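# Sort top-heavy tins into the grey crate

## Task

Four tins that look identical stand on the tip-test stand, and some of them are top-heavy. Move every top-heavy tin into the grey crate. Every other tin must stay upright on the stand, in front of the low stop bar. Nothing may depend on the robot holding it there at the end. Finish by releasing everything and moving both arms away.

## Robot and tools

Robot: two 7-joint Kinova Gen3 arms, left_arm and right_arm, each with a Robotiq 2F-85 parallel gripper and a wrist camera (cam_left_wrist, cam_right_wrist, each 504x504 px). The names are labels only and do not mean the left or right side of an image.

Frame: all reported positions use one scene frame. The origin is on the table surface midway between the arms. +z is up, +x points out across the table, and left_arm sits on the +y side. Base of left_arm: (+0.056, +0.352, 0) m, quat_wxyz (+1.000, 0, 0, -0.004). Base of right_arm: (-0.007, -0.312, 0) m, quat_wxyz (+0.999, 0, 0, +0.044). The gripper's +z runs along the fingers and its y axis is the closing direction. end_effector_position is the spot between the pads when they are shut. Closed fingertips reach about 19 mm past it, open ones about 6 mm. Closing also pushes the tips about 13 mm further out, so keep that much clearance above a surface before you close.

execute_actions: the argument actions holds zero or one item.
- Empty list: no command; you get the current state back.
- {"rows": [...], "steps": n}: a motion. n is 1 to 15 control steps of 1/30 s each; it defaults to 15. rows has 1 to 15 rows, one applied per step. If there are fewer rows than steps, the last row repeats.
- {"steps": n} without rows: a wait of up to 300 steps. It is counted from the previous result, and your reply time counts toward it.
- pictures (boolean, optional) decides whether camera images come back. By default they do.

A refused call moves nothing.

Row layout: one list of 18 numbers covering both arms, each number in [-1, 1]. The first 9 are left_arm and the last 9 are right_arm. Each group of 9 is:
- 7 joint numbers: waist, shoulder, upper arm roll, elbow, forearm roll, wrist pitch, wrist roll;
- gripper position;
- gripper speed.
You must send all 18 numbers even when only one arm moves.

Joint numbers are offsets, not absolute angles. The reference is each arm's joint angles in the latest result that printed them. Before any such result in the scene, and for any second or later call inside one reply, the reference is the pose when the action starts. Each row is measured from that reference, not from the previous row. Scale: 1.0 equals 0.9985 rad for waist, shoulder, upper arm roll and elbow, and 0.8765 rad for forearm roll, wrist pitch and wrist roll.

Stated joint ranges in rad, same order: waist ±69.115, shoulder ±2.250, upper arm roll ±69.115, elbow ±2.580, forearm roll ±69.115, wrist pitch ±2.100, wrist roll ±69.115. A call is refused if it pushes a joint more than 0.013 rad outward beyond its range. The true stop can differ by up to 0.013 rad either way, and a joint sent beyond it halts there. When that happens the result may print "joint sent to its limit", possibly about an earlier action. No such line is no proof there is room left.

All-zero joint numbers do not hold the arm still. They pull it back to the reference angles. To hold still, use a wait.

Motion limits: each step, a joint's target may lead its measured angle by at most 0.304 rad (first four joints) or 0.266 rad (last three). If the targets would move the hand more than 70 mm from where it is, all of them are scaled back. Joints are speed- and acceleration-limited and coordinated, so after a big move the arm may still be travelling when the result arrives. Between calls the arms keep heading for the last row sent. They stop chasing it once motion stalls or a step is HELD.

Gripper position is absolute, not an offset:
- +1: fully open, 85 mm;
- 0: about 41 mm;
- about -0.8: pads touch;
- -1: close until blocked.
Gripper speed runs from -1 (about 20 mm/s) through 0 (about 85) to +1 (about 150). The squeeze is set by the arm, roughly 190 to 235 N per pad.
- Firm grip: command -1 and keep sending it.
- Release: command a width larger than the object.
- Gentle grip: open first, then command just below the object's width.
- Leave a gripper alone: resend its previous two numbers. A 0 is a real command.

Reading the gripper: position_measured_pct is about 50 - 50 x position, so 0 means wide open. If it stops short of the command below about 90, something is held or blocking. Around 90 or a bit above means the pads met with little or nothing between them.

Results:
- State line: each gripper's end_effector_position (m) and end_effector_quat_wxyz. It is less accurate at long reach.
- Joint positions and Joint velocities: one block per arm (rad, rad/s).
- Joint torques: readings carrying an offset, a scale and noise.
- "joint command not followed": the clearance check changed or blocked joint targets on some steps.
- HELD: steps where your row, or part of it, was not applied.
- TORQUE FAULT: a joint hit its load limit (46.9 N m for the first four joints, 29.5 for the wrist three, held weight included). That arm freezes for 10 s and drops the rest of the call.
- MOTOR HOT: a motor has reached 60 °C.
- OVER-TEMPERATURE FAULT: a motor reached 75 °C and the arm sags while it cools.
Holding loads heats motors, even while you are thinking.

Replying without any tool call also ends the session.

Avoid:
- knocking or dropping anything off the table, which fails the task;
- letting the arms collide or press on each other;
- slamming, dropping or hard shoving of tins.
Expect occasional external tugs on held parts or nudges to loose objects. Before finishing, open the grippers and move both arms well clear so every tin stays put on its own.

Each tool is called by a JSON object that holds its "name" and its "arguments", one argument or row to a line.

## Session

I'll start by looking at the current state.

{"name": "execute_actions", "arguments": {
  "actions": []
}}

Scene clock: 0.00 s of 6600.00 s.
left_arm: end_effector_position=(+0.3665, +0.2156, +0.2996) position_measured_pct=0.0 end_effector_quat_wxyz=(+0.407, +0.909, -0.096, -0.001) | right_arm: end_effector_position=(+0.0277, -0.4742, +0.1051) position_measured_pct=0.0 end_effector_quat_wxyz=(-0.408, +0.606, -0.491, -0.474)
Joint positions: left_arm=[-0.219  0.231 -0.158  1.977  0.761  1.46   3.83 ] | right_arm=[ 0.949  1.303  0.755  1.753 -0.364  1.757 -0.917]
Joint velocities: left_arm=[-0.     0.     0.001  0.003  0.001 -0.002  0.001] | right_arm=[-0.    -0.002 -0.     0.002 -0.     0.001 -0.001]
Joint torques (N m, as the joint torque sensors report them, + toward a larger angle): no reading
Motor temperatures (°C, as the motors report them): left_arm=[31 32 29 36 40 42 42] | right_arm=[35 33 32 36 40 39 40]

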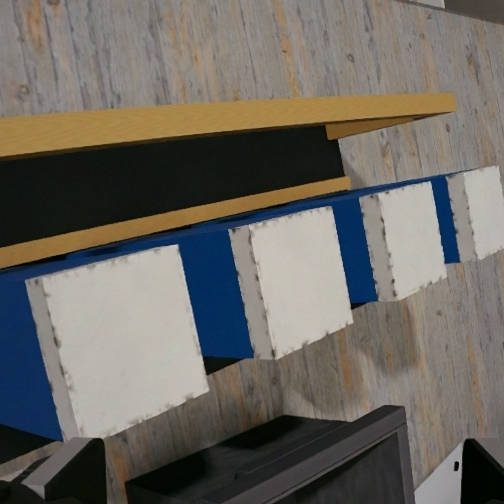

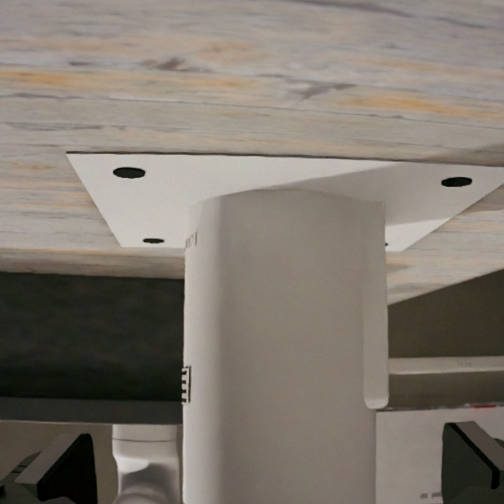

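{"name": "execute_actions", "arguments": {
  "actions": [
    {"rows": [[0.936,0.044,0.158,-0.751,-0.868,0.205,1.0,1,0, -0.5,-1.0,-0.4,0,0.2,0,0,1,0]], "steps": 15}
  ],
  "pictures": false
}}

{"name": "execute_actions", "arguments": {
  "actions": [
    {"steps": 30}
  ],
  "pictures": false
}}

Scene clock: 45.30 s of 6600.00 s.
left_arm: end_effector_position=(+0.3543, +0.1412, +0.3405) position_measured_pct=0.0 end_effector_quat_wxyz=(+0.192, +0.918, -0.329, -0.110) | right_arm: end_effector_position=(+0.1337, -0.4454, +0.1724) position_measured_pct=0.0 end_effector_quat_wxyz=(-0.338, +0.804, -0.204, -0.446)
Joint positions: left_arm=[ 0.245  0.271 -0.016  1.522  0.362  1.621  4.229] | right_arm=[ 0.595  0.919  0.451  1.752 -0.226  1.756 -0.917]
Joint velocities: left_arm=[ 1.207  0.032  0.12  -1.226 -1.076  0.135  1.074] | right_arm=[-0.684 -1.126 -0.485 -0.     0.182  0.001 -0.   ]
Joint torques (N m, as the joint torque sensors report them, + toward a larger angle): left_arm=[ -0.19 -14.45   0.38  -7.72   1.12   0.52  -0.12] | right_arm=[  2.42 -17.99   4.12  -0.95   1.34   2.68  -0.42]
Motor temperatures (°C, as the motors report them): left_arm=[31 32 29 36 40 43 42] | right_arm=[35 34 32 36 40 40 40]
Steps of this call (steps 1 to 90: nothing new was sent; then 41.80 s passed at rest; steps 91 to 105: all 15 steps of this action). Readings (joint positions | what the end effector reports):
91: left_arm=[-0.218 0.231 -0.158 1.977 0.761 1.460 3.831] | right_arm=[0.948 1.302 0.755 1.753 -0.363 1.757 -0.917] | left_arm position_measured_pct=0.0 | right_arm position_measured_pct=0.0
92: left_arm=[-0.211 0.232 -0.156 1.972 0.756 1.463 3.835] | right_arm=[0.942 1.296 0.751 1.753 -0.361 1.756 -0.917] | left_arm position_measured_pct=0.0 | right_arm position_measured_pct=0.0
94: left_arm=[-0.182 0.237 -0.144 1.946 0.734 1.478 3.857] | right_arm=[0.914 1.266 0.727 1.753 -0.346 1.756 -0.917] | left_arm position_measured_pct=0.0 | right_arm position_measured_pct=0.0
98: left_arm=[-0.060 0.254 -0.086 1.827 0.630 1.544 3.960] | right_arm=[0.799 1.151 0.616 1.752 -0.288 1.756 -0.917] | left_arm position_measured_pct=0.0 | right_arm position_measured_pct=0.0
105: the state above

Scene clock: 46.30 s of 6600.00 s.
left_arm: end_effector_position=(+0.3598, +0.0507, +0.4000) position_measured_pct=0.0 end_effector_quat_wxyz=(+0.000, +0.934, -0.356, -0.000) | right_arm: end_effector_position=(+0.1807, -0.4247, +0.2995) position_measured_pct=0.0 end_effector_quat_wxyz=(-0.234, +0.945, -0.053, -0.221)
Joint positions: left_arm=[0.716 0.275 0.    1.227 0.    1.64  4.707] | right_arm=[ 0.45   0.305  0.356  1.753 -0.189  1.757 -0.917]
Joint velocities: left_arm=[ 0.001 -0.    -0.001  0.    -0.001 -0.002 -0.002] | right_arm=[-0.001 -0.003 -0.    -0.    -0.     0.    -0.001]
Joint torques (N m, as the joint torque sensors report them, + toward a larger angle): left_arm=[  0.38 -14.75   0.43  -8.82  -0.18  -0.17   0.35] | right_arm=[  0.2  -11.68   0.53  -6.42  -0.21   1.81  -0.17]
Motor temperatures (°C, as the motors report them): left_arm=[31 32 29 36 40 43 42] | right_arm=[35 34 32 36 40 40 40]
Steps of this call (steps 1 to 30: the robot went on to your last target). Readings (joint positions | what the end effector reports):
1: left_arm=[0.284 0.272 -0.012 1.482 0.327 1.625 4.264] | right_arm=[0.573 0.881 0.436 1.752 -0.220 1.756 -0.917] | left_arm position_measured_pct=0.0 | right_arm position_measured_pct=0.0
2: left_arm=[0.323 0.272 -0.010 1.444 0.292 1.628 4.299] | right_arm=[0.554 0.841 0.423 1.752 -0.215 1.756 -0.917] | left_arm position_measured_pct=0.0 | right_arm position_measured_pct=0.0
4: left_arm=[0.405 0.273 -0.007 1.377 0.221 1.632 4.369] | right_arm=[0.522 0.759 0.400 1.752 -0.207 1.756 -0.917] | left_arm position_measured_pct=0.0 | right_arm position_measured_pct=0.0
8: left_arm=[0.568 0.274 -0.002 1.288 0.096 1.636 4.525] | right_arm=[0.481 0.585 0.373 1.752 -0.196 1.757 -0.917] | left_arm position_measured_pct=0.0 | right_arm position_measured_pct=0.0
30: the state above

{"name": "execute_actions", "arguments": {
  "actions": [
    {"rows": [[0,0,0,0,0,0,0.832,1,0, -0.663,-0.606,-0.357,-0.253,0.216,-0.293,-0.746,1,0]], "steps": 15}
  ],
  "pictures": false
}}

{"name": "execute_actions", "arguments": {
  "actions": [
    {"steps": 20}
  ]
}}

Scene clock: 49.27 s of 6600.00 s.
left_arm: end_effector_position=(+0.3598, +0.0507, +0.4000) position_measured_pct=0.0 end_effector_quat_wxyz=(+0.000, +0.994, -0.114, -0.000) | right_arm: end_effector_position=(+0.2976, -0.3697, +0.3931) position_measured_pct=0.0 end_effector_quat_wxyz=(-0.030, +0.993, +0.112, +0.001)
Joint positions: left_arm=[0.716 0.275 0.    1.227 0.    1.64  5.207] | right_arm=[ 0.139 -0.003  0.116  1.579 -0.059  1.58  -1.18 ]
Joint velocities: left_arm=[-0.001 -0.     0.    -0.    -0.     0.     1.216] | right_arm=[-0.773 -0.764 -0.359 -0.242  0.178 -0.244 -0.673]
Joint torques (N m, as the joint torque sensors report them, + toward a larger angle): left_arm=[  0.21 -14.73   0.51  -8.66  -0.23  -0.24  -0.38] | right_arm=[ 0.32 -9.37  0.47 -8.19 -0.04  0.66 -0.53]
Motor temperatures (°C, as the motors report them): left_arm=[31 32 29 36 40 43 42] | right_arm=[35 34 32 36 40 40 40]
Steps of this call (steps 1 to 15: the robot went on to your last target; steps 16 to 74: nothing new was sent; steps 75 to 89: all 15 steps of this action). Readings (joint positions | what the end effector reports):
75: left_arm=[0.716 0.275 0.000 1.227 0.000 1.640 4.708] | right_arm=[0.449 0.303 0.355 1.752 -0.188 1.756 -0.917] | left_arm position_measured_pct=0.0 | right_arm position_measured_pct=0.0
76: left_arm=[0.716 0.275 0.000 1.227 0.000 1.640 4.716] | right_arm=[0.442 0.297 0.352 1.749 -0.185 1.752 -0.921] | left_arm position_measured_pct=0.0 | right_arm position_measured_pct=0.0
78: left_arm=[0.716 0.275 0.000 1.227 0.000 1.640 4.764] | right_arm=[0.413 0.268 0.328 1.728 -0.169 1.731 -0.943] | left_arm position_measured_pct=0.0 | right_arm position_measured_pct=0.0
82: left_arm=[0.716 0.275 0.000 1.227 0.000 1.640 4.923] | right_arm=[0.315 0.171 0.233 1.657 -0.116 1.659 -1.027] | left_arm position_measured_pct=0.0 | right_arm position_measured_pct=0.0
89: the state above

Scene clock: 49.93 s of 6600.00 s.
left_arm: end_effector_position=(+0.3598, +0.0507, +0.4000) position_measured_pct=0.0 end_effector_quat_wxyz=(+0.000, +1.000, +0.000, -0.000) | right_arm: end_effector_position=(+0.2890, -0.2470, +0.5188) position_measured_pct=0.0 end_effector_quat_wxyz=(-0.032, +0.965, +0.145, +0.216)
Joint positions: left_arm=[0.716 0.275 0.    1.227 0.    1.64  5.436] | right_arm=[-0.209 -0.299 -0.001  1.5    0.001  1.5   -1.571]
Joint velocities: left_arm=[ 0.001  0.     0.    -0.001  0.001  0.     0.001] | right_arm=[-0.028 -0.019  0.001  0.003 -0.     0.001 -0.001]
Joint torques (N m, as the joint torque sensors report them, + toward a larger angle): left_arm=[  0.3  -14.69   0.59  -8.53  -0.03  -0.3   -0.05] | right_arm=[ 0.93 -3.54 -0.39 -9.71 -0.04 -1.24  0.02]
Motor temperatures (°C, as the motors report them): left_arm=[31 32 29 36 40 43 42] | right_arm=[35 34 32 36 40 40 40]
Steps of this call (steps 1 to 20: the robot went on to your last target). Readings (joint positions | what the end effector reports):
1: left_arm=[0.716 0.275 0.000 1.227 0.000 1.640 5.248] | right_arm=[0.113 -0.029 0.105 1.572 -0.053 1.572 -1.203] | left_arm position_measured_pct=0.0 | right_arm position_measured_pct=0.0
2: left_arm=[0.716 0.275 0.000 1.227 0.000 1.640 5.289] | right_arm=[0.087 -0.054 0.095 1.565 -0.048 1.565 -1.226] | left_arm position_measured_pct=0.0 | right_arm position_measured_pct=0.0
4: left_arm=[0.716 0.275 0.000 1.227 0.000 1.640 5.369] | right_arm=[0.032 -0.101 0.076 1.552 -0.038 1.552 -1.273] | left_arm position_measured_pct=0.0 | right_arm position_measured_pct=0.0
8: left_arm=[0.716 0.275 0.000 1.227 0.000 1.640 5.435] | right_arm=[-0.079 -0.190 0.041 1.528 -0.021 1.528 -1.396] | left_arm position_measured_pct=0.0 | right_arm position_measured_pct=0.0
20: the state above

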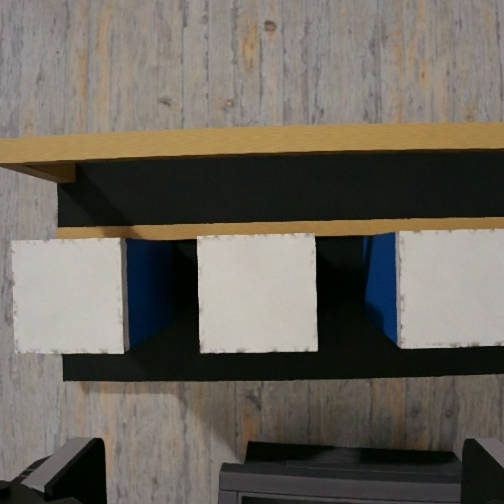

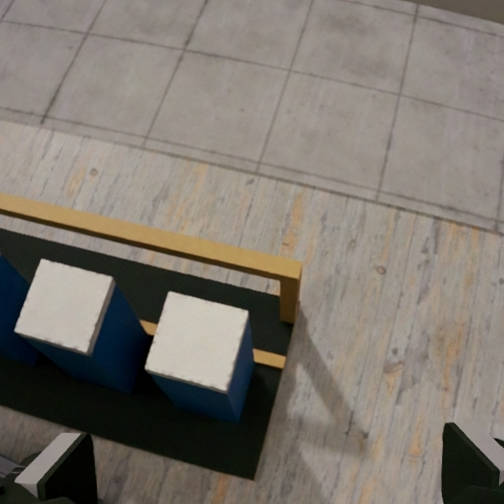

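{"name": "execute_actions", "arguments": {
  "actions": [
    {"rows": [[0.175,0.252,0,-0.384,0,0.150,0.200,1,0, 0.36,0,0,0,0,0,0,1,0]], "steps": 15}
  ],
  "pictures": false
}}

{"name": "execute_actions", "arguments": {
  "actions": [
    {"steps": 10}
  ]
}}

Scene clock: 64.13 s of 6600.00 s.
left_arm: end_effector_position=(+0.3607, -0.0625, +0.4011) position_measured_pct=0.0 end_effector_quat_wxyz=(+0.000, +1.000, +0.001, -0.000) | right_arm: end_effector_position=(+0.2937, -0.3497, +0.5188) position_measured_pct=0.0 end_effector_quat_wxyz=(+0.005, +0.976, -0.021, +0.218)
Joint positions: left_arm=[0.88  0.511 0.001 0.866 0.001 1.765 5.603] | right_arm=[ 0.13  -0.299  0.     1.5    0.001  1.5   -1.571]
Joint velocities: left_arm=[ 0.162  0.222  0.004 -0.424  0.002  0.13   0.174] | right_arm=[0.271 0.    0.001 0.001 0.001 0.001 0.   ]
Joint torques (N m, as the joint torque sensors report them, + toward a larger angle): left_arm=[ -1.07 -20.03  -0.28  -7.64  -0.32  -0.33  -0.39] | right_arm=[-0.83 -3.53 -1.24 -9.65  0.07 -0.98  0.05]
Motor temperatures (°C, as the motors report them): left_arm=[31 32 29 36 40 42 42] | right_arm=[35 34 32 36 40 40 40]
Steps of this call (steps 1 to 30: the robot went on to your last target; steps 31 to 100: nothing new was sent; then 10.37 s passed at rest; steps 101 to 115: all 15 steps of this action). Readings (joint positions | what the end effector reports):
101: left_arm=[0.716 0.276 0.000 1.227 0.000 1.640 5.436] | right_arm=[-0.211 -0.300 -0.001 1.500 0.001 1.500 -1.571] | left_arm position_measured_pct=0.0 | right_arm position_measured_pct=0.0
102: left_arm=[0.720 0.281 -0.001 1.221 -0.000 1.643 5.439] | right_arm=[-0.204 -0.300 -0.001 1.500 0.000 1.500 -1.571] | left_arm position_measured_pct=0.0 | right_arm position_measured_pct=0.0
104: left_arm=[0.736 0.305 -0.001 1.195 -0.000 1.654 5.453] | right_arm=[-0.174 -0.300 -0.002 1.500 0.000 1.500 -1.571] | left_arm position_measured_pct=0.0 | right_arm position_measured_pct=0.0
108: left_arm=[0.798 0.395 -0.000 1.077 0.000 1.700 5.516] | right_arm=[-0.050 -0.299 -0.002 1.500 0.000 1.500 -1.571] | left_arm position_measured_pct=0.0 | right_arm position_measured_pct=0.0
115: the state above

Scene clock: 64.47 s of 6600.00 s.
left_arm: end_effector_position=(+0.3600, -0.0692, +0.4002) position_measured_pct=0.0 end_effector_quat_wxyz=(+0.000, +1.000, +0.001, -0.000) | right_arm: end_effector_position=(+0.2930, -0.3549, +0.5188) position_measured_pct=0.0 end_effector_quat_wxyz=(+0.007, +0.975, -0.029, +0.218)
Joint positions: left_arm=[0.89  0.526 0.    0.844 0.    1.771 5.611] | right_arm=[ 0.15  -0.299 -0.001  1.5    0.001  1.5   -1.571]
Joint velocities: left_arm=[ 0.003  0.007 -0.    -0.002  0.    -0.001 -0.   ] | right_arm=[ 0.011  0.    -0.    -0.001  0.     0.001 -0.002]
Joint torques (N m, as the joint torque sensors report them, + toward a larger angle): left_arm=[  0.11 -18.52   0.59  -8.5   -0.12  -0.06  -0.07] | right_arm=[ 0.   -3.5  -0.11 -9.57  0.27 -1.09 -0.04]
Motor temperatures (°C, as the motors report them): left_arm=[31 32 29 36 40 42 42] | right_arm=[35 34 32 36 40 40 40]
Steps of this call (steps 1 to 10: the robot went on to your last target). Readings (joint positions | what the end effector reports):
1: left_arm=[0.884 0.517 0.001 0.854 0.001 1.768 5.608] | right_arm=[0.137 -0.299 0.000 1.500 0.001 1.500 -1.571] | left_arm position_measured_pct=0.0 | right_arm position_measured_pct=0.0
2: left_arm=[0.886 0.520 0.001 0.849 0.001 1.770 5.610] | right_arm=[0.139 -0.299 0.000 1.500 0.001 1.500 -1.571] | left_arm position_measured_pct=0.0 | right_arm position_measured_pct=0.0
4: left_arm=[0.888 0.522 0.001 0.846 0.000 1.771 5.611] | right_arm=[0.144 -0.299 -0.001 1.500 0.001 1.500 -1.571] | left_arm position_measured_pct=0.0 | right_arm position_measured_pct=0.0
8: left_arm=[0.890 0.525 0.000 0.844 0.000 1.771 5.611] | right_arm=[0.149 -0.299 -0.001 1.500 0.001 1.500 -1.571] | left_arm position_measured_pct=0.0 | right_arm position_measured_pct=0.0
10: the state above

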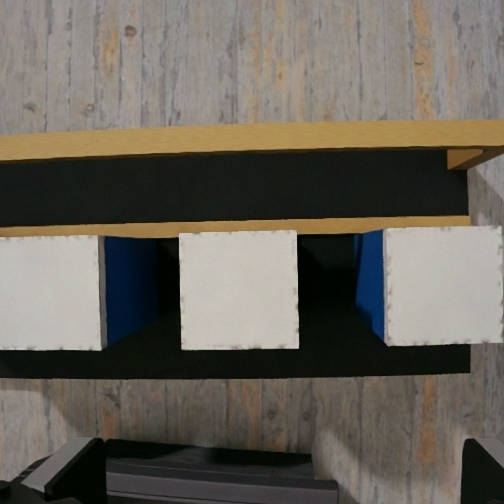

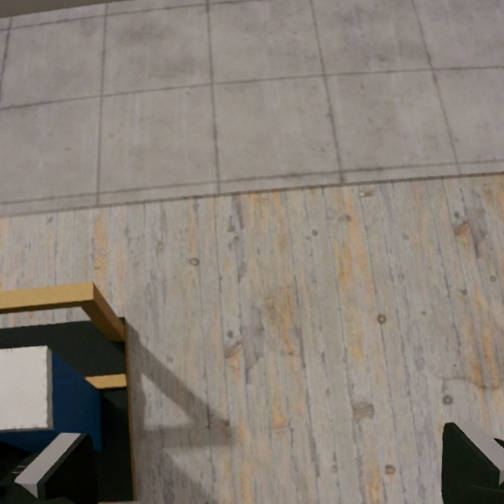

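{"name": "zoom_image", "arguments": {
  "camera": "cam_left_wrist",
  "region": [60, 200, 240, 400]
}}

{"name": "zoom_image", "arguments": {
  "camera": "cam_left_wrist",
  "region": [290, 200, 504, 400]
}}

Region (60, 200, 240, 400) of cam_left_wrist's 504x504 image, scaled by 2.520; it fills the left 454 columns of this view, and the rest is white.

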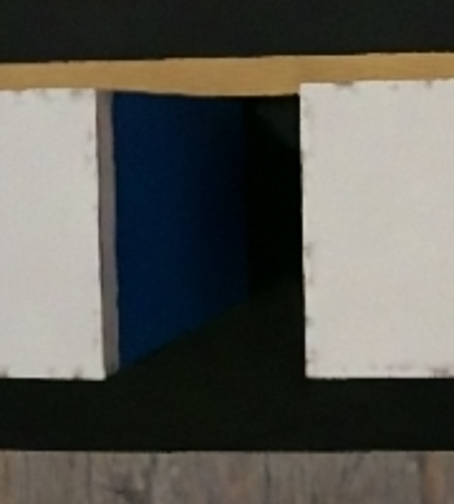

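Region (290, 200, 504, 400) of cam_left_wrist's 504x504 image, scaled by 2.355; it fills the top 471 rows of this view, and the rest is white.

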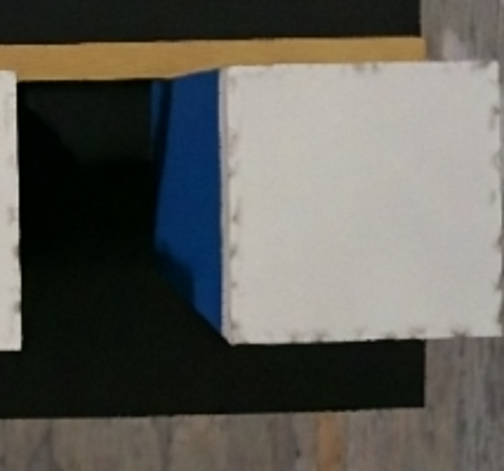

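{"name": "execute_actions", "arguments": {
  "actions": [
    {"rows": [[0.292,-0.3955,0,0.6305,0,-0.267,0.333,1,0, 0,0,0,0,0,0,0,1,0]], "steps": 15}
  ],
  "pictures": false
}}

{"name": "execute_actions", "arguments": {
  "actions": [
    {"steps": 15}
  ]
}}

Scene clock: 116.40 s of 6600.00 s.
left_arm: end_effector_position=(+0.2213, -0.0555, +0.4259) position_measured_pct=0.0 end_effector_quat_wxyz=(+0.051, +0.998, -0.000, +0.024) | right_arm: end_effector_position=(+0.2930, -0.3549, +0.5188) position_measured_pct=0.0 end_effector_quat_wxyz=(+0.007, +0.975, -0.029, +0.218)
Joint positions: left_arm=[1.12  0.222 0.001 1.221 0.001 1.586 5.841] | right_arm=[ 0.15  -0.299 -0.001  1.5    0.001  1.5   -1.571]
Joint velocities: left_arm=[ 0.3   -0.446  0.001  1.095 -0.001 -0.25   0.321] | right_arm=[-0.     0.001  0.     0.001 -0.    -0.    -0.002]
Joint torques (N m, as the joint torque sensors report them, + toward a larger angle): left_arm=[ -1.24 -11.17  -0.29  -8.42  -0.26  -0.46  -0.33] | right_arm=[ 0.19 -4.2  -0.21 -9.62  0.06 -1.16 -0.02]
Motor temperatures (°C, as the motors report them): left_arm=[31 34 29 36 40 42 42] | right_arm=[35 33 32 36 40 40 40]
Steps of this call (steps 1 to 30: the robot went on to your last target; steps 31 to 100: nothing new was sent; then 48.10 s passed at rest; steps 101 to 115: all 15 steps of this action). Readings (joint positions | what the end effector reports):
101: left_arm=[0.891 0.525 -0.000 0.845 0.000 1.771 5.612] | right_arm=[0.150 -0.299 -0.001 1.500 0.001 1.500 -1.571] | left_arm position_measured_pct=0.0 | right_arm position_measured_pct=0.0
102: left_arm=[0.897 0.520 -0.001 0.850 -0.001 1.767 5.616] | right_arm=[0.150 -0.299 -0.001 1.500 0.001 1.500 -1.571] | left_arm position_measured_pct=0.0 | right_arm position_measured_pct=0.0
104: left_arm=[0.923 0.491 -0.002 0.877 -0.001 1.747 5.638] | right_arm=[0.150 -0.299 -0.001 1.500 0.001 1.500 -1.571] | left_arm position_measured_pct=0.0 | right_arm position_measured_pct=0.0
108: left_arm=[1.011 0.385 0.000 0.981 0.001 1.677 5.724] | right_arm=[0.150 -0.299 -0.001 1.500 0.001 1.500 -1.571] | left_arm position_measured_pct=0.0 | right_arm position_measured_pct=0.0
115: the state above

Scene clock: 116.90 s of 6600.00 s.
left_arm: end_effector_position=(+0.1703, +0.0005, +0.3797) position_measured_pct=0.0 end_effector_quat_wxyz=(-0.000, +1.000, +0.001, -0.000) | right_arm: end_effector_position=(+0.2930, -0.3549, +0.5188) position_measured_pct=0.0 end_effector_quat_wxyz=(+0.007, +0.975, -0.029, +0.218)
Joint positions: left_arm=[1.181 0.132 0.    1.473 0.    1.537 5.903] | right_arm=[ 0.15  -0.299 -0.001  1.5    0.001  1.5   -1.571]
Joint velocities: left_arm=[ 0.005 -0.012  0.     0.002 -0.     0.    -0.001] | right_arm=[ 0.    -0.003  0.    -0.001  0.    -0.     0.001]
Joint torques (N m, as the joint torque sensors report them, + toward a larger angle): left_arm=[  0.03 -12.15   0.56  -8.34  -0.15  -0.34  -0.14] | right_arm=[ 0.2  -3.97 -0.31 -9.67 -0.07 -1.11 -0.14]
Motor temperatures (°C, as the motors report them): left_arm=[31 34 29 36 40 42 42] | right_arm=[35 33 32 36 40 40 40]
Steps of this call (steps 1 to 15: the robot went on to your last target). Readings (joint positions | what the end effector reports):
1: left_arm=[1.129 0.208 0.001 1.257 0.001 1.578 5.851] | right_arm=[0.150 -0.299 -0.001 1.500 0.001 1.500 -1.571] | left_arm position_measured_pct=0.0 | right_arm position_measured_pct=0.0
2: left_arm=[1.138 0.196 0.001 1.293 0.001 1.571 5.860] | right_arm=[0.150 -0.299 -0.001 1.500 0.001 1.500 -1.571] | left_arm position_measured_pct=0.0 | right_arm position_measured_pct=0.0
4: left_arm=[1.155 0.171 0.001 1.363 0.001 1.558 5.877] | right_arm=[0.150 -0.299 -0.001 1.500 0.001 1.500 -1.571] | left_arm position_measured_pct=0.0 | right_arm position_measured_pct=0.0
8: left_arm=[1.176 0.140 0.001 1.456 0.001 1.541 5.899] | right_arm=[0.150 -0.299 -0.001 1.500 0.001 1.500 -1.571] | left_arm position_measured_pct=0.0 | right_arm position_measured_pct=0.0
15: the state above

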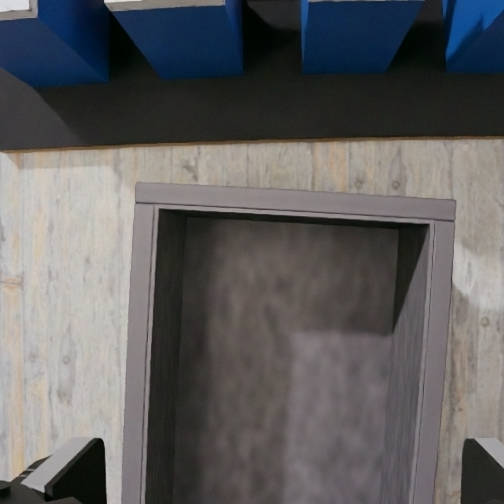

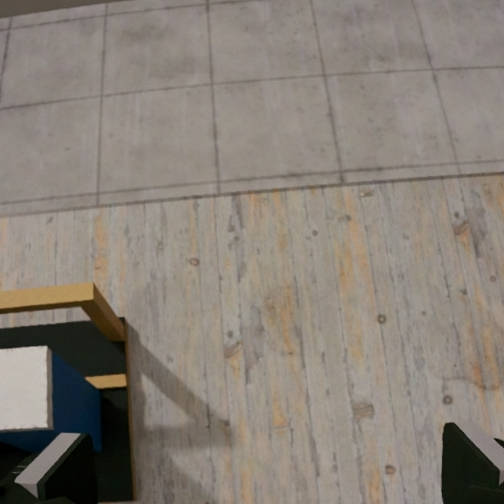

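{"name": "execute_actions", "arguments": {
  "actions": [
    {"rows": [[-0.662,0.045,0,0.622,0,-0.761,-0.755,-1,0.5, -0.8115,0.5696,0,0.0556,0,-0.2095,-0.8535,-1,0.5]], "steps": 15}
  ],
  "pictures": false
}}

{"name": "execute_actions", "arguments": {
  "actions": [
    {"steps": 18}
  ]
}}

Scene clock: 155.47 s of 6600.00 s.
left_arm: end_effector_position=(+0.2582, +0.0821, +0.2692) position_measured_pct=50.4 end_effector_quat_wxyz=(-0.028, +0.999, +0.026, -0.023) | right_arm: end_effector_position=(+0.3732, -0.2433, +0.4120) position_measured_pct=50.4 end_effector_quat_wxyz=(-0.027, +0.994, -0.007, +0.110)
Joint positions: left_arm=[0.846 0.164 0.001 1.799 0.001 1.25  5.618] | right_arm=[-0.155  0.003  0.     1.536  0.001  1.375 -1.829]
Joint velocities: left_arm=[-0.857  0.045 -0.002  0.851 -0.001 -0.75  -0.747] | right_arm=[-0.734  0.724  0.001  0.05   0.001 -0.171 -0.642]
Joint torques (N m, as the joint torque sensors report them, + toward a larger angle): left_arm=[  0.97 -12.05   0.34  -7.72   0.02  -0.11  -0.18] | right_arm=[-0.4  -9.35 -0.56 -9.66 -0.12 -0.32 -0.25]
Motor temperatures (°C, as the motors report them): left_arm=[31 34 29 36 40 42 42] | right_arm=[35 33 32 36 40 40 40]
Steps of this call (steps 1 to 15: the robot went on to your last target; steps 16 to 90: nothing new was sent; then 35.07 s passed at rest; steps 91 to 105: all 15 steps of this action). Readings (joint positions | what the end effector reports):
91: left_arm=[1.180 0.131 0.000 1.474 0.001 1.537 5.903] | right_arm=[0.148 -0.298 -0.001 1.500 0.001 1.500 -1.571] | left_arm position_measured_pct=0.0 | right_arm position_measured_pct=0.0
92: left_arm=[1.174 0.131 0.001 1.479 0.001 1.533 5.899] | right_arm=[0.141 -0.292 -0.000 1.500 0.001 1.498 -1.575] | left_arm position_measured_pct=0.4 | right_arm position_measured_pct=0.4
94: left_arm=[1.145 0.135 0.002 1.504 0.001 1.510 5.877] | right_arm=[0.111 -0.264 0.001 1.504 0.002 1.483 -1.597] | left_arm position_measured_pct=6.0 | right_arm position_measured_pct=6.0
98: left_arm=[1.040 0.149 0.001 1.606 0.001 1.421 5.788] | right_arm=[0.015 -0.167 0.000 1.520 0.001 1.431 -1.680] | left_arm position_measured_pct=21.4 | right_arm position_measured_pct=21.4
105: the state above

Scene clock: 156.07 s of 6600.00 s.
left_arm: end_effector_position=(+0.3143, +0.1718, +0.1850) position_measured_pct=91.7 end_effector_quat_wxyz=(+0.000, +1.000, -0.001, -0.000) | right_arm: end_effector_position=(+0.3208, -0.0548, +0.3039) position_measured_pct=91.7 end_effector_quat_wxyz=(-0.003, +1.000, -0.000, +0.003)
Joint positions: left_arm=[0.523 0.177 0.    2.094 0.    0.87  5.241] | right_arm=[-0.634  0.26  -0.003  1.555 -0.     1.318 -2.295]
Joint velocities: left_arm=[-0.027 -0.001  0.     0.002 -0.    -0.001  0.   ] | right_arm=[-0.391  0.159 -0.013  0.019 -0.005 -0.035 -0.484]
Joint torques (N m, as the joint torque sensors report them, + toward a larger angle): left_arm=[  0.59 -10.48   0.44  -6.88  -0.08  -0.13  -0.17] | right_arm=[  2.34 -15.71   2.33  -8.43   0.89   0.22  -0.3 ]
Motor temperatures (°C, as the motors report them): left_arm=[31 34 29 36 40 42 42] | right_arm=[35 33 32 36 40 40 40]
Steps of this call (steps 1 to 18: the robot went on to your last target). Readings (joint positions | what the end effector reports):
1: left_arm=[0.817 0.166 0.001 1.828 0.000 1.225 5.593] | right_arm=[-0.180 0.027 0.000 1.538 0.001 1.370 -1.851] | left_arm position_measured_pct=54.4 | right_arm position_measured_pct=54.4
2: left_arm=[0.788 0.167 0.000 1.856 0.000 1.200 5.567] | right_arm=[-0.205 0.049 0.000 1.540 0.001 1.365 -1.873] | left_arm position_measured_pct=58.7 | right_arm position_measured_pct=58.7
4: left_arm=[0.727 0.169 0.000 1.911 0.000 1.144 5.511] | right_arm=[-0.258 0.089 0.000 1.543 0.001 1.356 -1.919] | left_arm position_measured_pct=66.7 | right_arm position_measured_pct=66.7
8: left_arm=[0.606 0.174 -0.000 2.018 0.000 0.992 5.361] | right_arm=[-0.370 0.153 0.000 1.548 0.001 1.341 -2.016] | left_arm position_measured_pct=83.3 | right_arm position_measured_pct=83.3
18: the state above

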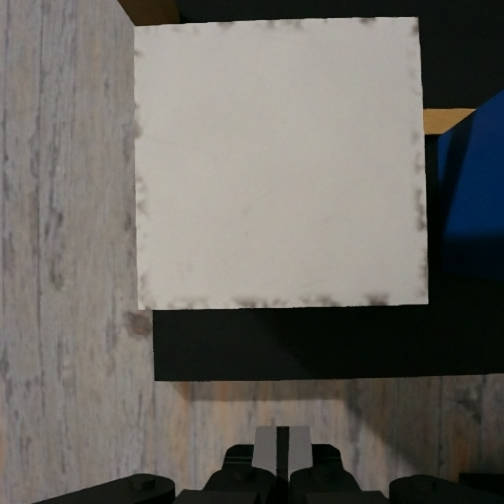

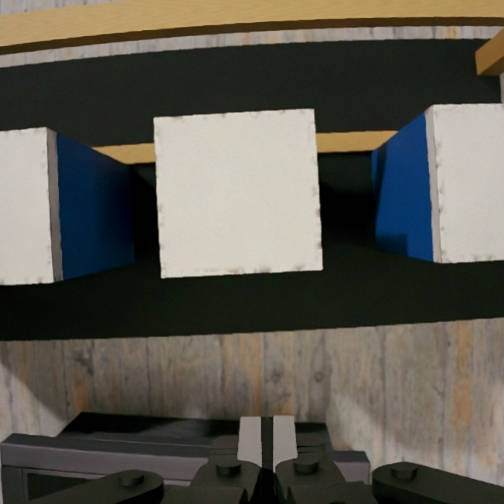

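{"name": "execute_actions", "arguments": {
  "actions": [
    {"rows": [[-0.0471,0.0522,0,-0.0701,0,0.0211,-0.0509,-1,0.5, -0.0298,0.1267,0.003,0.2325,0,-0.3993,-0.0315,-1,0.5]], "steps": 15}
  ]
}}

Scene clock: 175.93 s of 6600.00 s.
left_arm: end_effector_position=(+0.3444, +0.1725, +0.1851) position_measured_pct=91.7 end_effector_quat_wxyz=(+0.000, +1.000, +0.000, -0.000) | right_arm: end_effector_position=(+0.3151, -0.0449, +0.1859) position_measured_pct=91.7 end_effector_quat_wxyz=(-0.000, +1.000, -0.000, +0.000)
Joint positions: left_arm=[0.476 0.229 0.    2.024 0.    0.889 5.197] | right_arm=[-0.663  0.385  0.     1.786 -0.     0.97  -2.323]
Joint velocities: left_arm=[-0.004  0.005  0.    -0.001 -0.     0.     0.001] | right_arm=[-0.002  0.01   0.001  0.019  0.    -0.047  0.001]
Joint torques (N m, as the joint torque sensors report them, + toward a larger angle): left_arm=[ -0.13 -11.62   0.38  -6.69  -0.18  -0.16  -0.18] | right_arm=[  0.2  -15.43  -0.08  -7.75  -0.01   0.15   0.1 ]
Motor temperatures (°C, as the motors report them): left_arm=[31 34 29 36 40 42 42] | right_arm=[35 34 32 36 40 40 40]
Steps of this call (steps 1 to 30: the robot went on to your last target; steps 31 to 100: nothing new was sent; then 16.03 s passed at rest; steps 101 to 115: all 15 steps of this action). Readings (joint positions | what the end effector reports):
101: left_arm=[0.519 0.178 0.000 2.094 0.000 0.870 5.241] | right_arm=[-0.661 0.271 -0.001 1.556 0.001 1.316 -2.319] | left_arm position_measured_pct=91.7 | right_arm position_measured_pct=91.7
102: left_arm=[0.515 0.183 0.001 2.089 0.001 0.872 5.238] | right_arm=[-0.661 0.273 -0.001 1.560 0.001 1.311 -2.319] | left_arm position_measured_pct=91.7 | right_arm position_measured_pct=91.7
104: left_arm=[0.497 0.204 0.001 2.064 0.001 0.879 5.222] | right_arm=[-0.661 0.287 -0.001 1.585 0.001 1.281 -2.320] | left_arm position_measured_pct=91.7 | right_arm position_measured_pct=91.7
108: left_arm=[0.479 0.226 -0.001 2.026 -0.000 0.888 5.198] | right_arm=[-0.662 0.337 -0.000 1.686 0.000 1.147 -2.321] | left_arm position_measured_pct=91.7 | right_arm position_measured_pct=91.7
115: the state above

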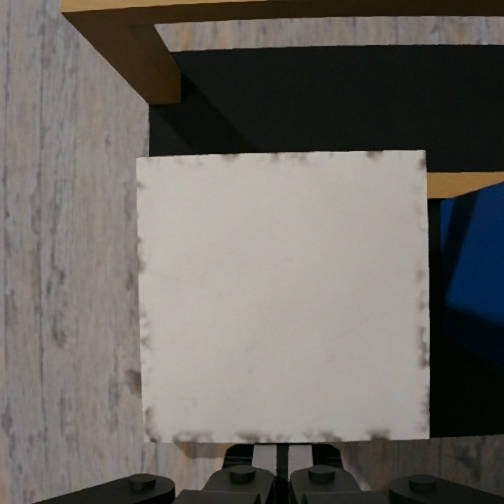

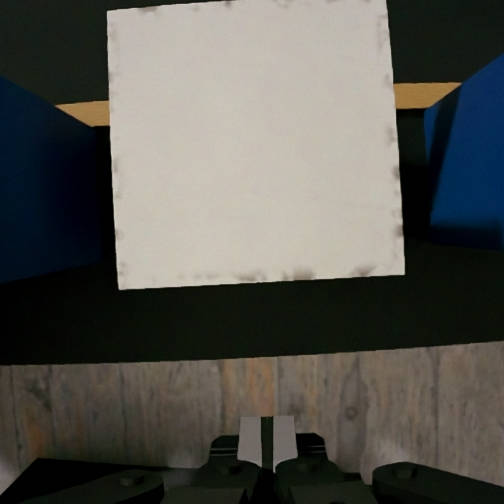

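{"name": "execute_actions", "arguments": {
  "actions": [
    {"rows": [[-0.0382,0.0529,0,-0.0755,0,0.0252,-0.0442,-1,0.5, 0.0532,0.0569,0,-0.0902,0,0.0387,0.0619,-1,0.5]], "steps": 15}
  ]
}}

Scene clock: 196.40 s of 6600.00 s.
left_arm: end_effector_position=(+0.3743, +0.1722, +0.1852) position_measured_pct=91.7 end_effector_quat_wxyz=(+0.000, +1.000, -0.000, +0.000) | right_arm: end_effector_position=(+0.3497, -0.0444, +0.1854) position_measured_pct=91.7 end_effector_quat_wxyz=(-0.000, +1.000, +0.001, +0.000)
Joint positions: left_arm=[0.439 0.281 0.    1.949 0.    0.911 5.158] | right_arm=[-0.611  0.441  0.     1.696 -0.     1.004 -2.269]
Joint velocities: left_arm=[-0.003  0.005 -0.     0.001  0.     0.    -0.003] | right_arm=[ 0.007  0.006  0.    -0.003 -0.     0.001  0.003]
Joint torques (N m, as the joint torque sensors report them, + toward a larger angle): left_arm=[ -0.14 -12.77   0.45  -7.    -0.37  -0.32  -0.12] | right_arm=[  0.45 -16.18  -0.12  -7.51   0.14   0.23  -0.03]
Motor temperatures (°C, as the motors report them): left_arm=[31 34 29 36 40 42 42] | right_arm=[35 34 32 36 40 40 40]
Steps of this call (steps 1 to 15: the robot went on to your last target; steps 16 to 90: nothing new was sent; then 16.97 s passed at rest; steps 91 to 105: all 15 steps of this action). Readings (joint positions | what the end effector reports):
91: left_arm=[0.475 0.230 0.000 2.024 0.000 0.889 5.197] | right_arm=[-0.663 0.388 0.000 1.787 -0.000 0.968 -2.323] | left_arm position_measured_pct=91.7 | right_arm position_measured_pct=91.7
92: left_arm=[0.472 0.234 0.001 2.019 0.001 0.891 5.194] | right_arm=[-0.659 0.391 -0.000 1.782 -0.001 0.970 -2.320] | left_arm position_measured_pct=91.7 | right_arm position_measured_pct=91.7
94: left_arm=[0.458 0.255 0.001 1.994 0.001 0.899 5.181] | right_arm=[-0.642 0.409 -0.001 1.756 -0.001 0.981 -2.305] | left_arm position_measured_pct=91.7 | right_arm position_measured_pct=91.7
98: left_arm=[0.441 0.278 -0.001 1.951 0.000 0.910 5.159] | right_arm=[-0.614 0.438 0.002 1.701 0.000 1.001 -2.271] | left_arm position_measured_pct=91.7 | right_arm position_measured_pct=91.7
105: the state above

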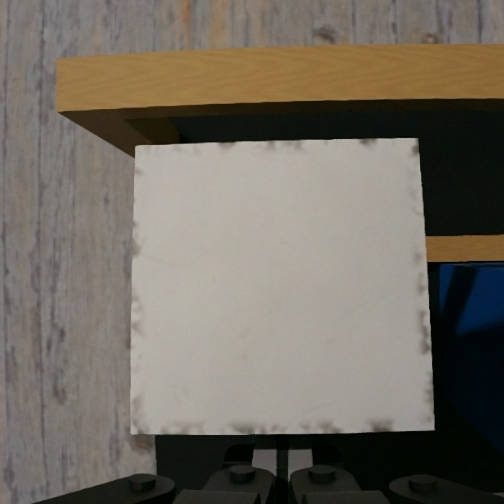

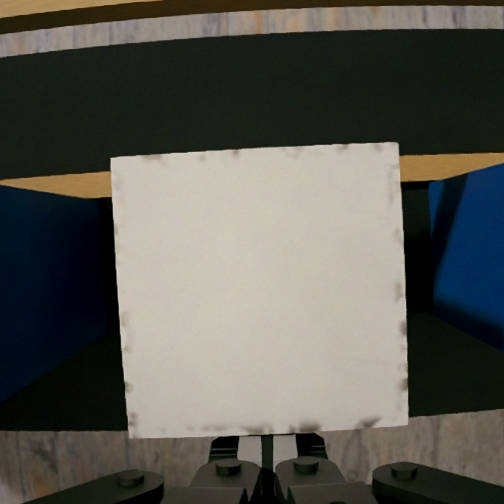

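{"name": "zoom_image", "arguments": {
  "camera": "cam_left_wrist",
  "region": [40, 30, 240, 180]
}}

Region (40, 30, 240, 180) of cam_left_wrist's 504x504 image, scaled by 2.520; it fills the top 378 rows of this view, and the rest is white.

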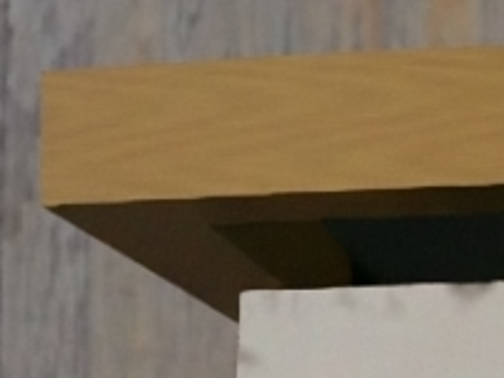

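{"name": "execute_actions", "arguments": {
  "actions": [
    {"rows": [[-0.0290,0.0452,0,-0.0671,0,0.0256,-0.0314,-1,0.5, 0.0487,0.0591,0,-0.0996,0,0.0469,0.0546,-1,0.5]], "steps": 15}
  ]
}}

Scene clock: 227.80 s of 6600.00 s.
left_arm: end_effector_position=(+0.3994, +0.1724, +0.1852) position_measured_pct=91.7 end_effector_quat_wxyz=(+0.000, +1.000, +0.000, -0.000) | right_arm: end_effector_position=(+0.3846, -0.0444, +0.1853) position_measured_pct=91.7 end_effector_quat_wxyz=(-0.000, +1.000, +0.001, +0.000)
Joint positions: left_arm=[0.41  0.326 0.    1.882 0.001 0.934 5.131] | right_arm=[-0.563  0.499  0.     1.597 -0.     1.045 -2.221]
Joint velocities: left_arm=[-0.001  0.004  0.001 -0.001  0.     0.001 -0.001] | right_arm=[ 0.006  0.007 -0.    -0.    -0.     0.001  0.001]
Joint torques (N m, as the joint torque sensors report them, + toward a larger angle): left_arm=[ -0.4  -13.9    0.6   -7.2   -0.14  -0.24  -0.24] | right_arm=[  0.65 -16.78   0.23  -7.89   0.05   0.    -0.13]
Motor temperatures (°C, as the motors report them): left_arm=[31 34 29 36 40 42 42] | right_arm=[35 34 32 36 40 39 40]
Steps of this call (steps 1 to 15: the robot went on to your last target; steps 16 to 90: nothing new was sent; then 27.90 s passed at rest; steps 91 to 105: all 15 steps of this action). Readings (joint positions | what the end effector reports):
91: left_arm=[0.438 0.282 0.000 1.949 0.001 0.911 5.158] | right_arm=[-0.609 0.442 0.000 1.696 -0.000 1.004 -2.269] | left_arm position_measured_pct=91.7 | right_arm position_measured_pct=91.7
92: left_arm=[0.435 0.286 0.001 1.944 0.001 0.913 5.156] | right_arm=[-0.606 0.446 -0.000 1.691 -0.001 1.006 -2.267] | left_arm position_measured_pct=91.7 | right_arm position_measured_pct=91.7
94: left_arm=[0.423 0.306 0.001 1.919 0.001 0.922 5.146] | right_arm=[-0.592 0.463 -0.001 1.666 -0.001 1.017 -2.254] | left_arm position_measured_pct=91.7 | right_arm position_measured_pct=91.7
98: left_arm=[0.412 0.323 -0.000 1.884 0.000 0.933 5.131] | right_arm=[-0.566 0.495 0.001 1.603 0.000 1.042 -2.224] | left_arm position_measured_pct=91.7 | right_arm position_measured_pct=91.7
105: the state above

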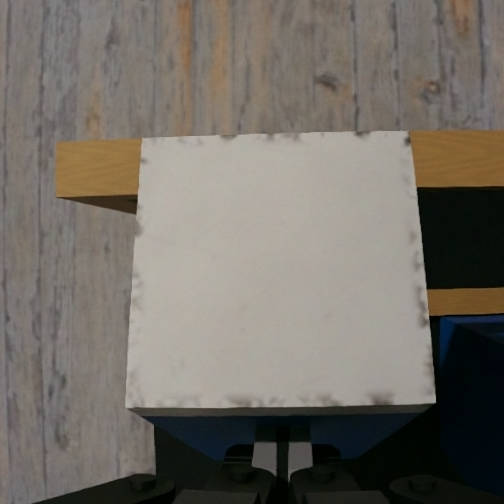

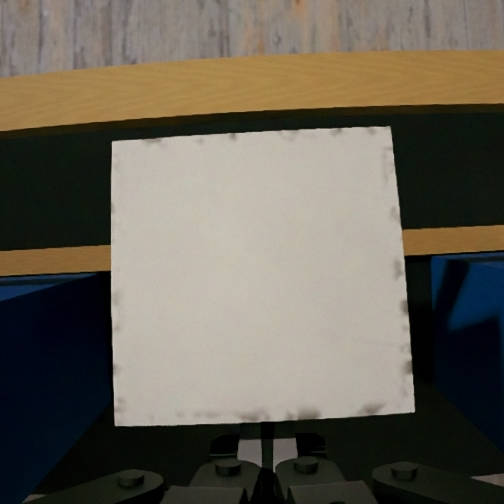

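{"name": "execute_actions", "arguments": {
  "actions": [
    {"rows": [[-0.0037,0.0062,0,-0.0095,0,0.0038,-0.0042,-1,0.5, 0.0230,0.0321,0,-0.0552,0,0.0269,0.0253,-1,0.5]], "steps": 12}
  ]
}}

Scene clock: 238.40 s of 6600.00 s.
left_arm: end_effector_position=(+0.4004, +0.1724, +0.1848) position_measured_pct=91.7 end_effector_quat_wxyz=(-0.000, +1.000, -0.000, -0.003) | right_arm: end_effector_position=(+0.4026, -0.0443, +0.1854) position_measured_pct=91.7 end_effector_quat_wxyz=(-0.000, +1.000, +0.000, +0.000)
Joint positions: left_arm=[0.408 0.331 0.001 1.876 0.001 0.94  5.127] | right_arm=[-0.541  0.53   0.     1.542 -0.     1.069 -2.199]
Joint velocities: left_arm=[-0.     0.    -0.    -0.002  0.     0.001 -0.   ] | right_arm=[ 0.005  0.007 -0.001 -0.001 -0.     0.001  0.   ]
Joint torques (N m, as the joint torque sensors report them, + toward a larger angle): left_arm=[ -0.67 -13.19  -0.34  -8.72  -0.47  -1.9   -0.21] | right_arm=[  0.48 -17.42   0.36  -8.19   0.1    0.09  -0.12]
Motor temperatures (°C, as the motors report them): left_arm=[31 34 29 36 40 42 42] | right_arm=[35 34 32 36 40 39 40]
Steps of this call (steps 1 to 15: the robot went on to your last target; steps 16 to 90: nothing new was sent; then 7.20 s passed at rest; steps 91 to 102: all 12 steps of this action). Readings (joint positions | what the end effector reports):
91: left_arm=[0.410 0.327 0.001 1.882 0.001 0.934 5.130] | right_arm=[-0.562 0.500 0.000 1.596 -0.000 1.045 -2.221] | left_arm position_measured_pct=91.7 | right_arm position_measured_pct=91.7
92: left_arm=[0.408 0.329 0.001 1.879 0.001 0.937 5.129] | right_arm=[-0.559 0.504 -0.000 1.592 -0.001 1.048 -2.219] | left_arm position_measured_pct=91.7 | right_arm position_measured_pct=91.7
94: left_arm=[0.408 0.330 0.001 1.876 0.001 0.940 5.127] | right_arm=[-0.549 0.519 -0.001 1.568 -0.001 1.058 -2.209] | left_arm position_measured_pct=91.7 | right_arm position_measured_pct=91.7
98: left_arm=[0.408 0.331 0.001 1.876 0.001 0.940 5.127] | right_arm=[-0.541 0.529 0.001 1.543 -0.000 1.068 -2.199] | left_arm position_measured_pct=91.7 | right_arm position_measured_pct=91.7
102: the state above

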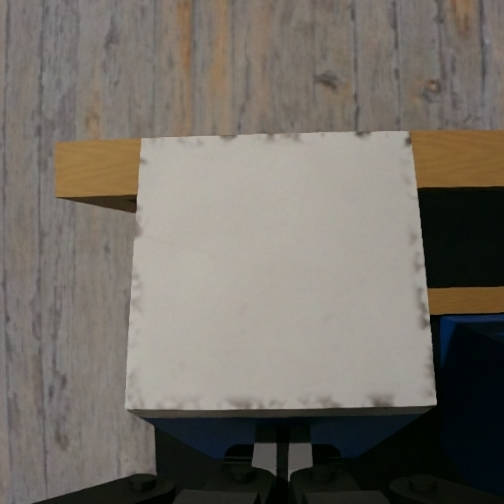

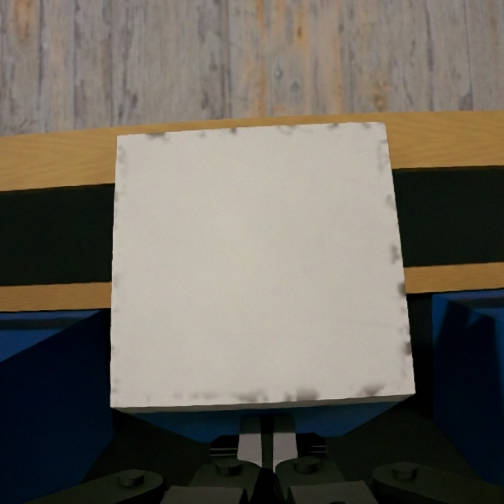

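{"name": "execute_actions", "arguments": {
  "actions": [
    {"rows": [[0.0184,-0.0315,-0.001,0.0465,-0.001,-0.0232,0.0225,-1,0.5, 0.0037,0.0053,0,-0.0093,0,0.0046,0.0042,-1,0.5]], "steps": 12}
  ]
}}

Scene clock: 243.87 s of 6600.00 s.
left_arm: end_effector_position=(+0.3847, +0.1725, +0.1848) position_measured_pct=91.7 end_effector_quat_wxyz=(+0.000, +1.000, +0.001, -0.001) | right_arm: end_effector_position=(+0.4048, -0.0444, +0.1852) position_measured_pct=91.7 end_effector_quat_wxyz=(+0.000, +1.000, +0.001, -0.001)
Joint positions: left_arm=[0.426 0.3   0.    1.922 0.001 0.92  5.147] | right_arm=[-0.537  0.535 -0.     1.534 -0.001  1.074 -2.195]
Joint velocities: left_arm=[ 0.003 -0.006 -0.001  0.002 -0.    -0.     0.001] | right_arm=[ 0.001 -0.    -0.    -0.001  0.     0.001 -0.   ]
Joint torques (N m, as the joint torque sensors report them, + toward a larger angle): left_arm=[ -0.33 -13.57   0.65  -6.92  -0.32  -0.37  -0.16] | right_arm=[  0.38 -17.65   0.79  -8.26   0.35  -0.42  -0.17]
Motor temperatures (°C, as the motors report them): left_arm=[31 34 29 36 40 42 42] | right_arm=[35 34 32 36 40 39 40]
Steps of this call (steps 1 to 15: the robot went on to your last target; steps 16 to 90: nothing new was sent; then 2.07 s passed at rest; steps 91 to 102: all 12 steps of this action). Readings (joint positions | what the end effector reports):
91: left_arm=[0.408 0.330 0.001 1.876 0.001 0.940 5.127] | right_arm=[-0.540 0.531 0.000 1.541 -0.000 1.069 -2.199] | left_arm position_measured_pct=91.7 | right_arm position_measured_pct=91.7
92: left_arm=[0.410 0.326 0.001 1.880 0.001 0.937 5.129] | right_arm=[-0.538 0.533 -0.000 1.538 -0.001 1.071 -2.197] | left_arm position_measured_pct=91.7 | right_arm position_measured_pct=91.7
94: left_arm=[0.420 0.310 -0.000 1.902 0.001 0.927 5.138] | right_arm=[-0.537 0.535 -0.000 1.535 -0.001 1.073 -2.196] | left_arm position_measured_pct=91.7 | right_arm position_measured_pct=91.7
98: left_arm=[0.425 0.301 0.001 1.922 0.001 0.921 5.146] | right_arm=[-0.537 0.535 -0.000 1.534 -0.001 1.074 -2.195] | left_arm position_measured_pct=91.7 | right_arm position_measured_pct=91.7
102: the state above

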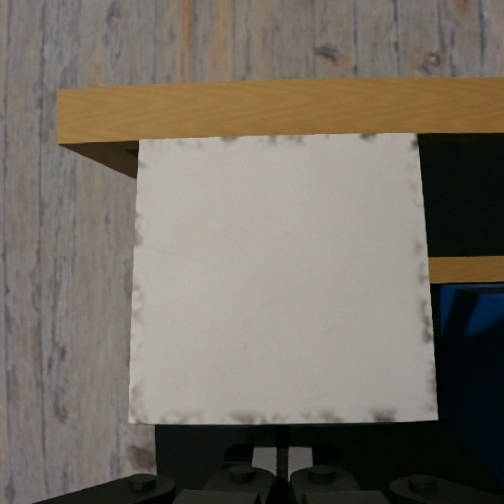

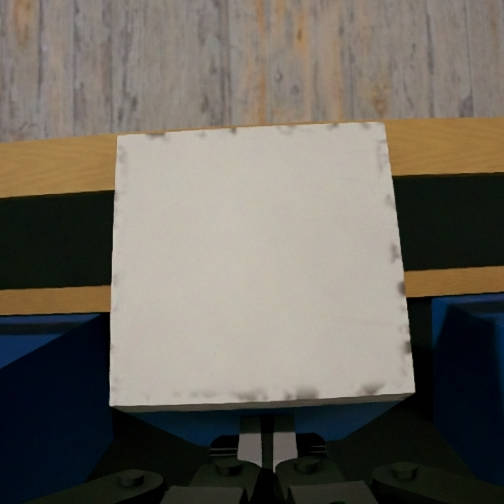

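{"name": "execute_actions", "arguments": {
  "actions": [
    {"rows": [[0.0501,-0.0710,0,0.1022,-0.001,-0.0359,0.0563,-1,0.5, -0.0254,-0.0350,0,0.0626,0.001,-0.0330,-0.0299,-1,0.5]], "steps": 13}
  ]
}}

Scene clock: 250.87 s of 6600.00 s.
left_arm: end_effector_position=(+0.3447, +0.1730, +0.1844) position_measured_pct=91.7 end_effector_quat_wxyz=(-0.001, +1.000, +0.000, -0.001) | right_arm: end_effector_position=(+0.3847, -0.0444, +0.1846) position_measured_pct=91.7 end_effector_quat_wxyz=(+0.000, +1.000, +0.000, -0.000)
Joint positions: left_arm=[ 0.475  0.231  0.     2.024 -0.     0.889  5.196] | right_arm=[-0.562  0.501 -0.     1.596 -0.     1.045 -2.221]
Joint velocities: left_arm=[ 0.011 -0.016 -0.001  0.002  0.    -0.001  0.   ] | right_arm=[-0.003 -0.004  0.     0.001  0.     0.     0.003]
Joint torques (N m, as the joint torque sensors report them, + toward a larger angle): left_arm=[  0.8  -12.3    0.44  -6.8   -0.11  -0.13  -0.15] | right_arm=[  0.92 -17.4    0.27  -8.25  -0.03   0.09  -0.09]
Motor temperatures (°C, as the motors report them): left_arm=[31 34 29 36 40 42 42] | right_arm=[35 34 32 37 40 39 40]
Steps of this call (steps 1 to 15: the robot went on to your last target; steps 16 to 90: nothing new was sent; then 3.57 s passed at rest; steps 91 to 103: all 13 steps of this action). Readings (joint positions | what the end effector reports):
91: left_arm=[0.427 0.299 0.000 1.923 0.001 0.920 5.147] | right_arm=[-0.538 0.535 -0.000 1.534 -0.001 1.073 -2.195] | left_arm position_measured_pct=91.7 | right_arm position_measured_pct=91.7
92: left_arm=[0.430 0.294 -0.000 1.927 0.000 0.918 5.149] | right_arm=[-0.540 0.531 0.000 1.539 -0.000 1.071 -2.197] | left_arm position_measured_pct=91.7 | right_arm position_measured_pct=91.7
94: left_arm=[0.444 0.274 -0.001 1.953 0.000 0.910 5.161] | right_arm=[-0.551 0.516 0.001 1.564 0.000 1.059 -2.207] | left_arm position_measured_pct=91.7 | right_arm position_measured_pct=91.7
98: left_arm=[0.472 0.235 0.002 2.018 0.000 0.892 5.193] | right_arm=[-0.561 0.503 -0.001 1.595 -0.000 1.046 -2.221] | left_arm position_measured_pct=91.7 | right_arm position_measured_pct=91.7
103: the state above

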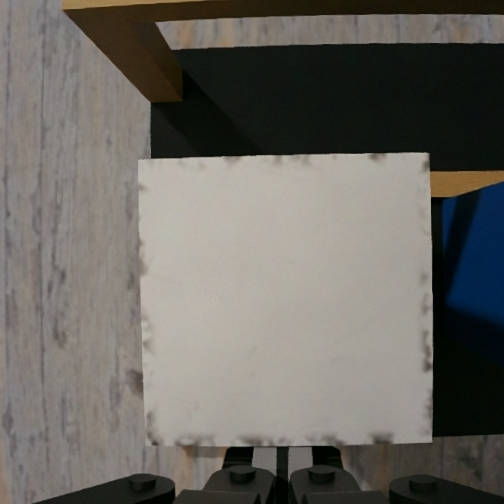

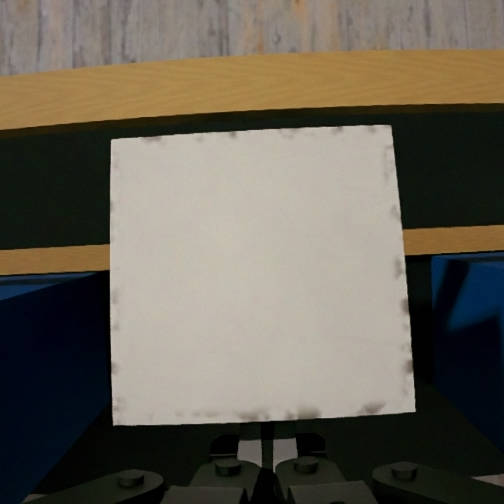

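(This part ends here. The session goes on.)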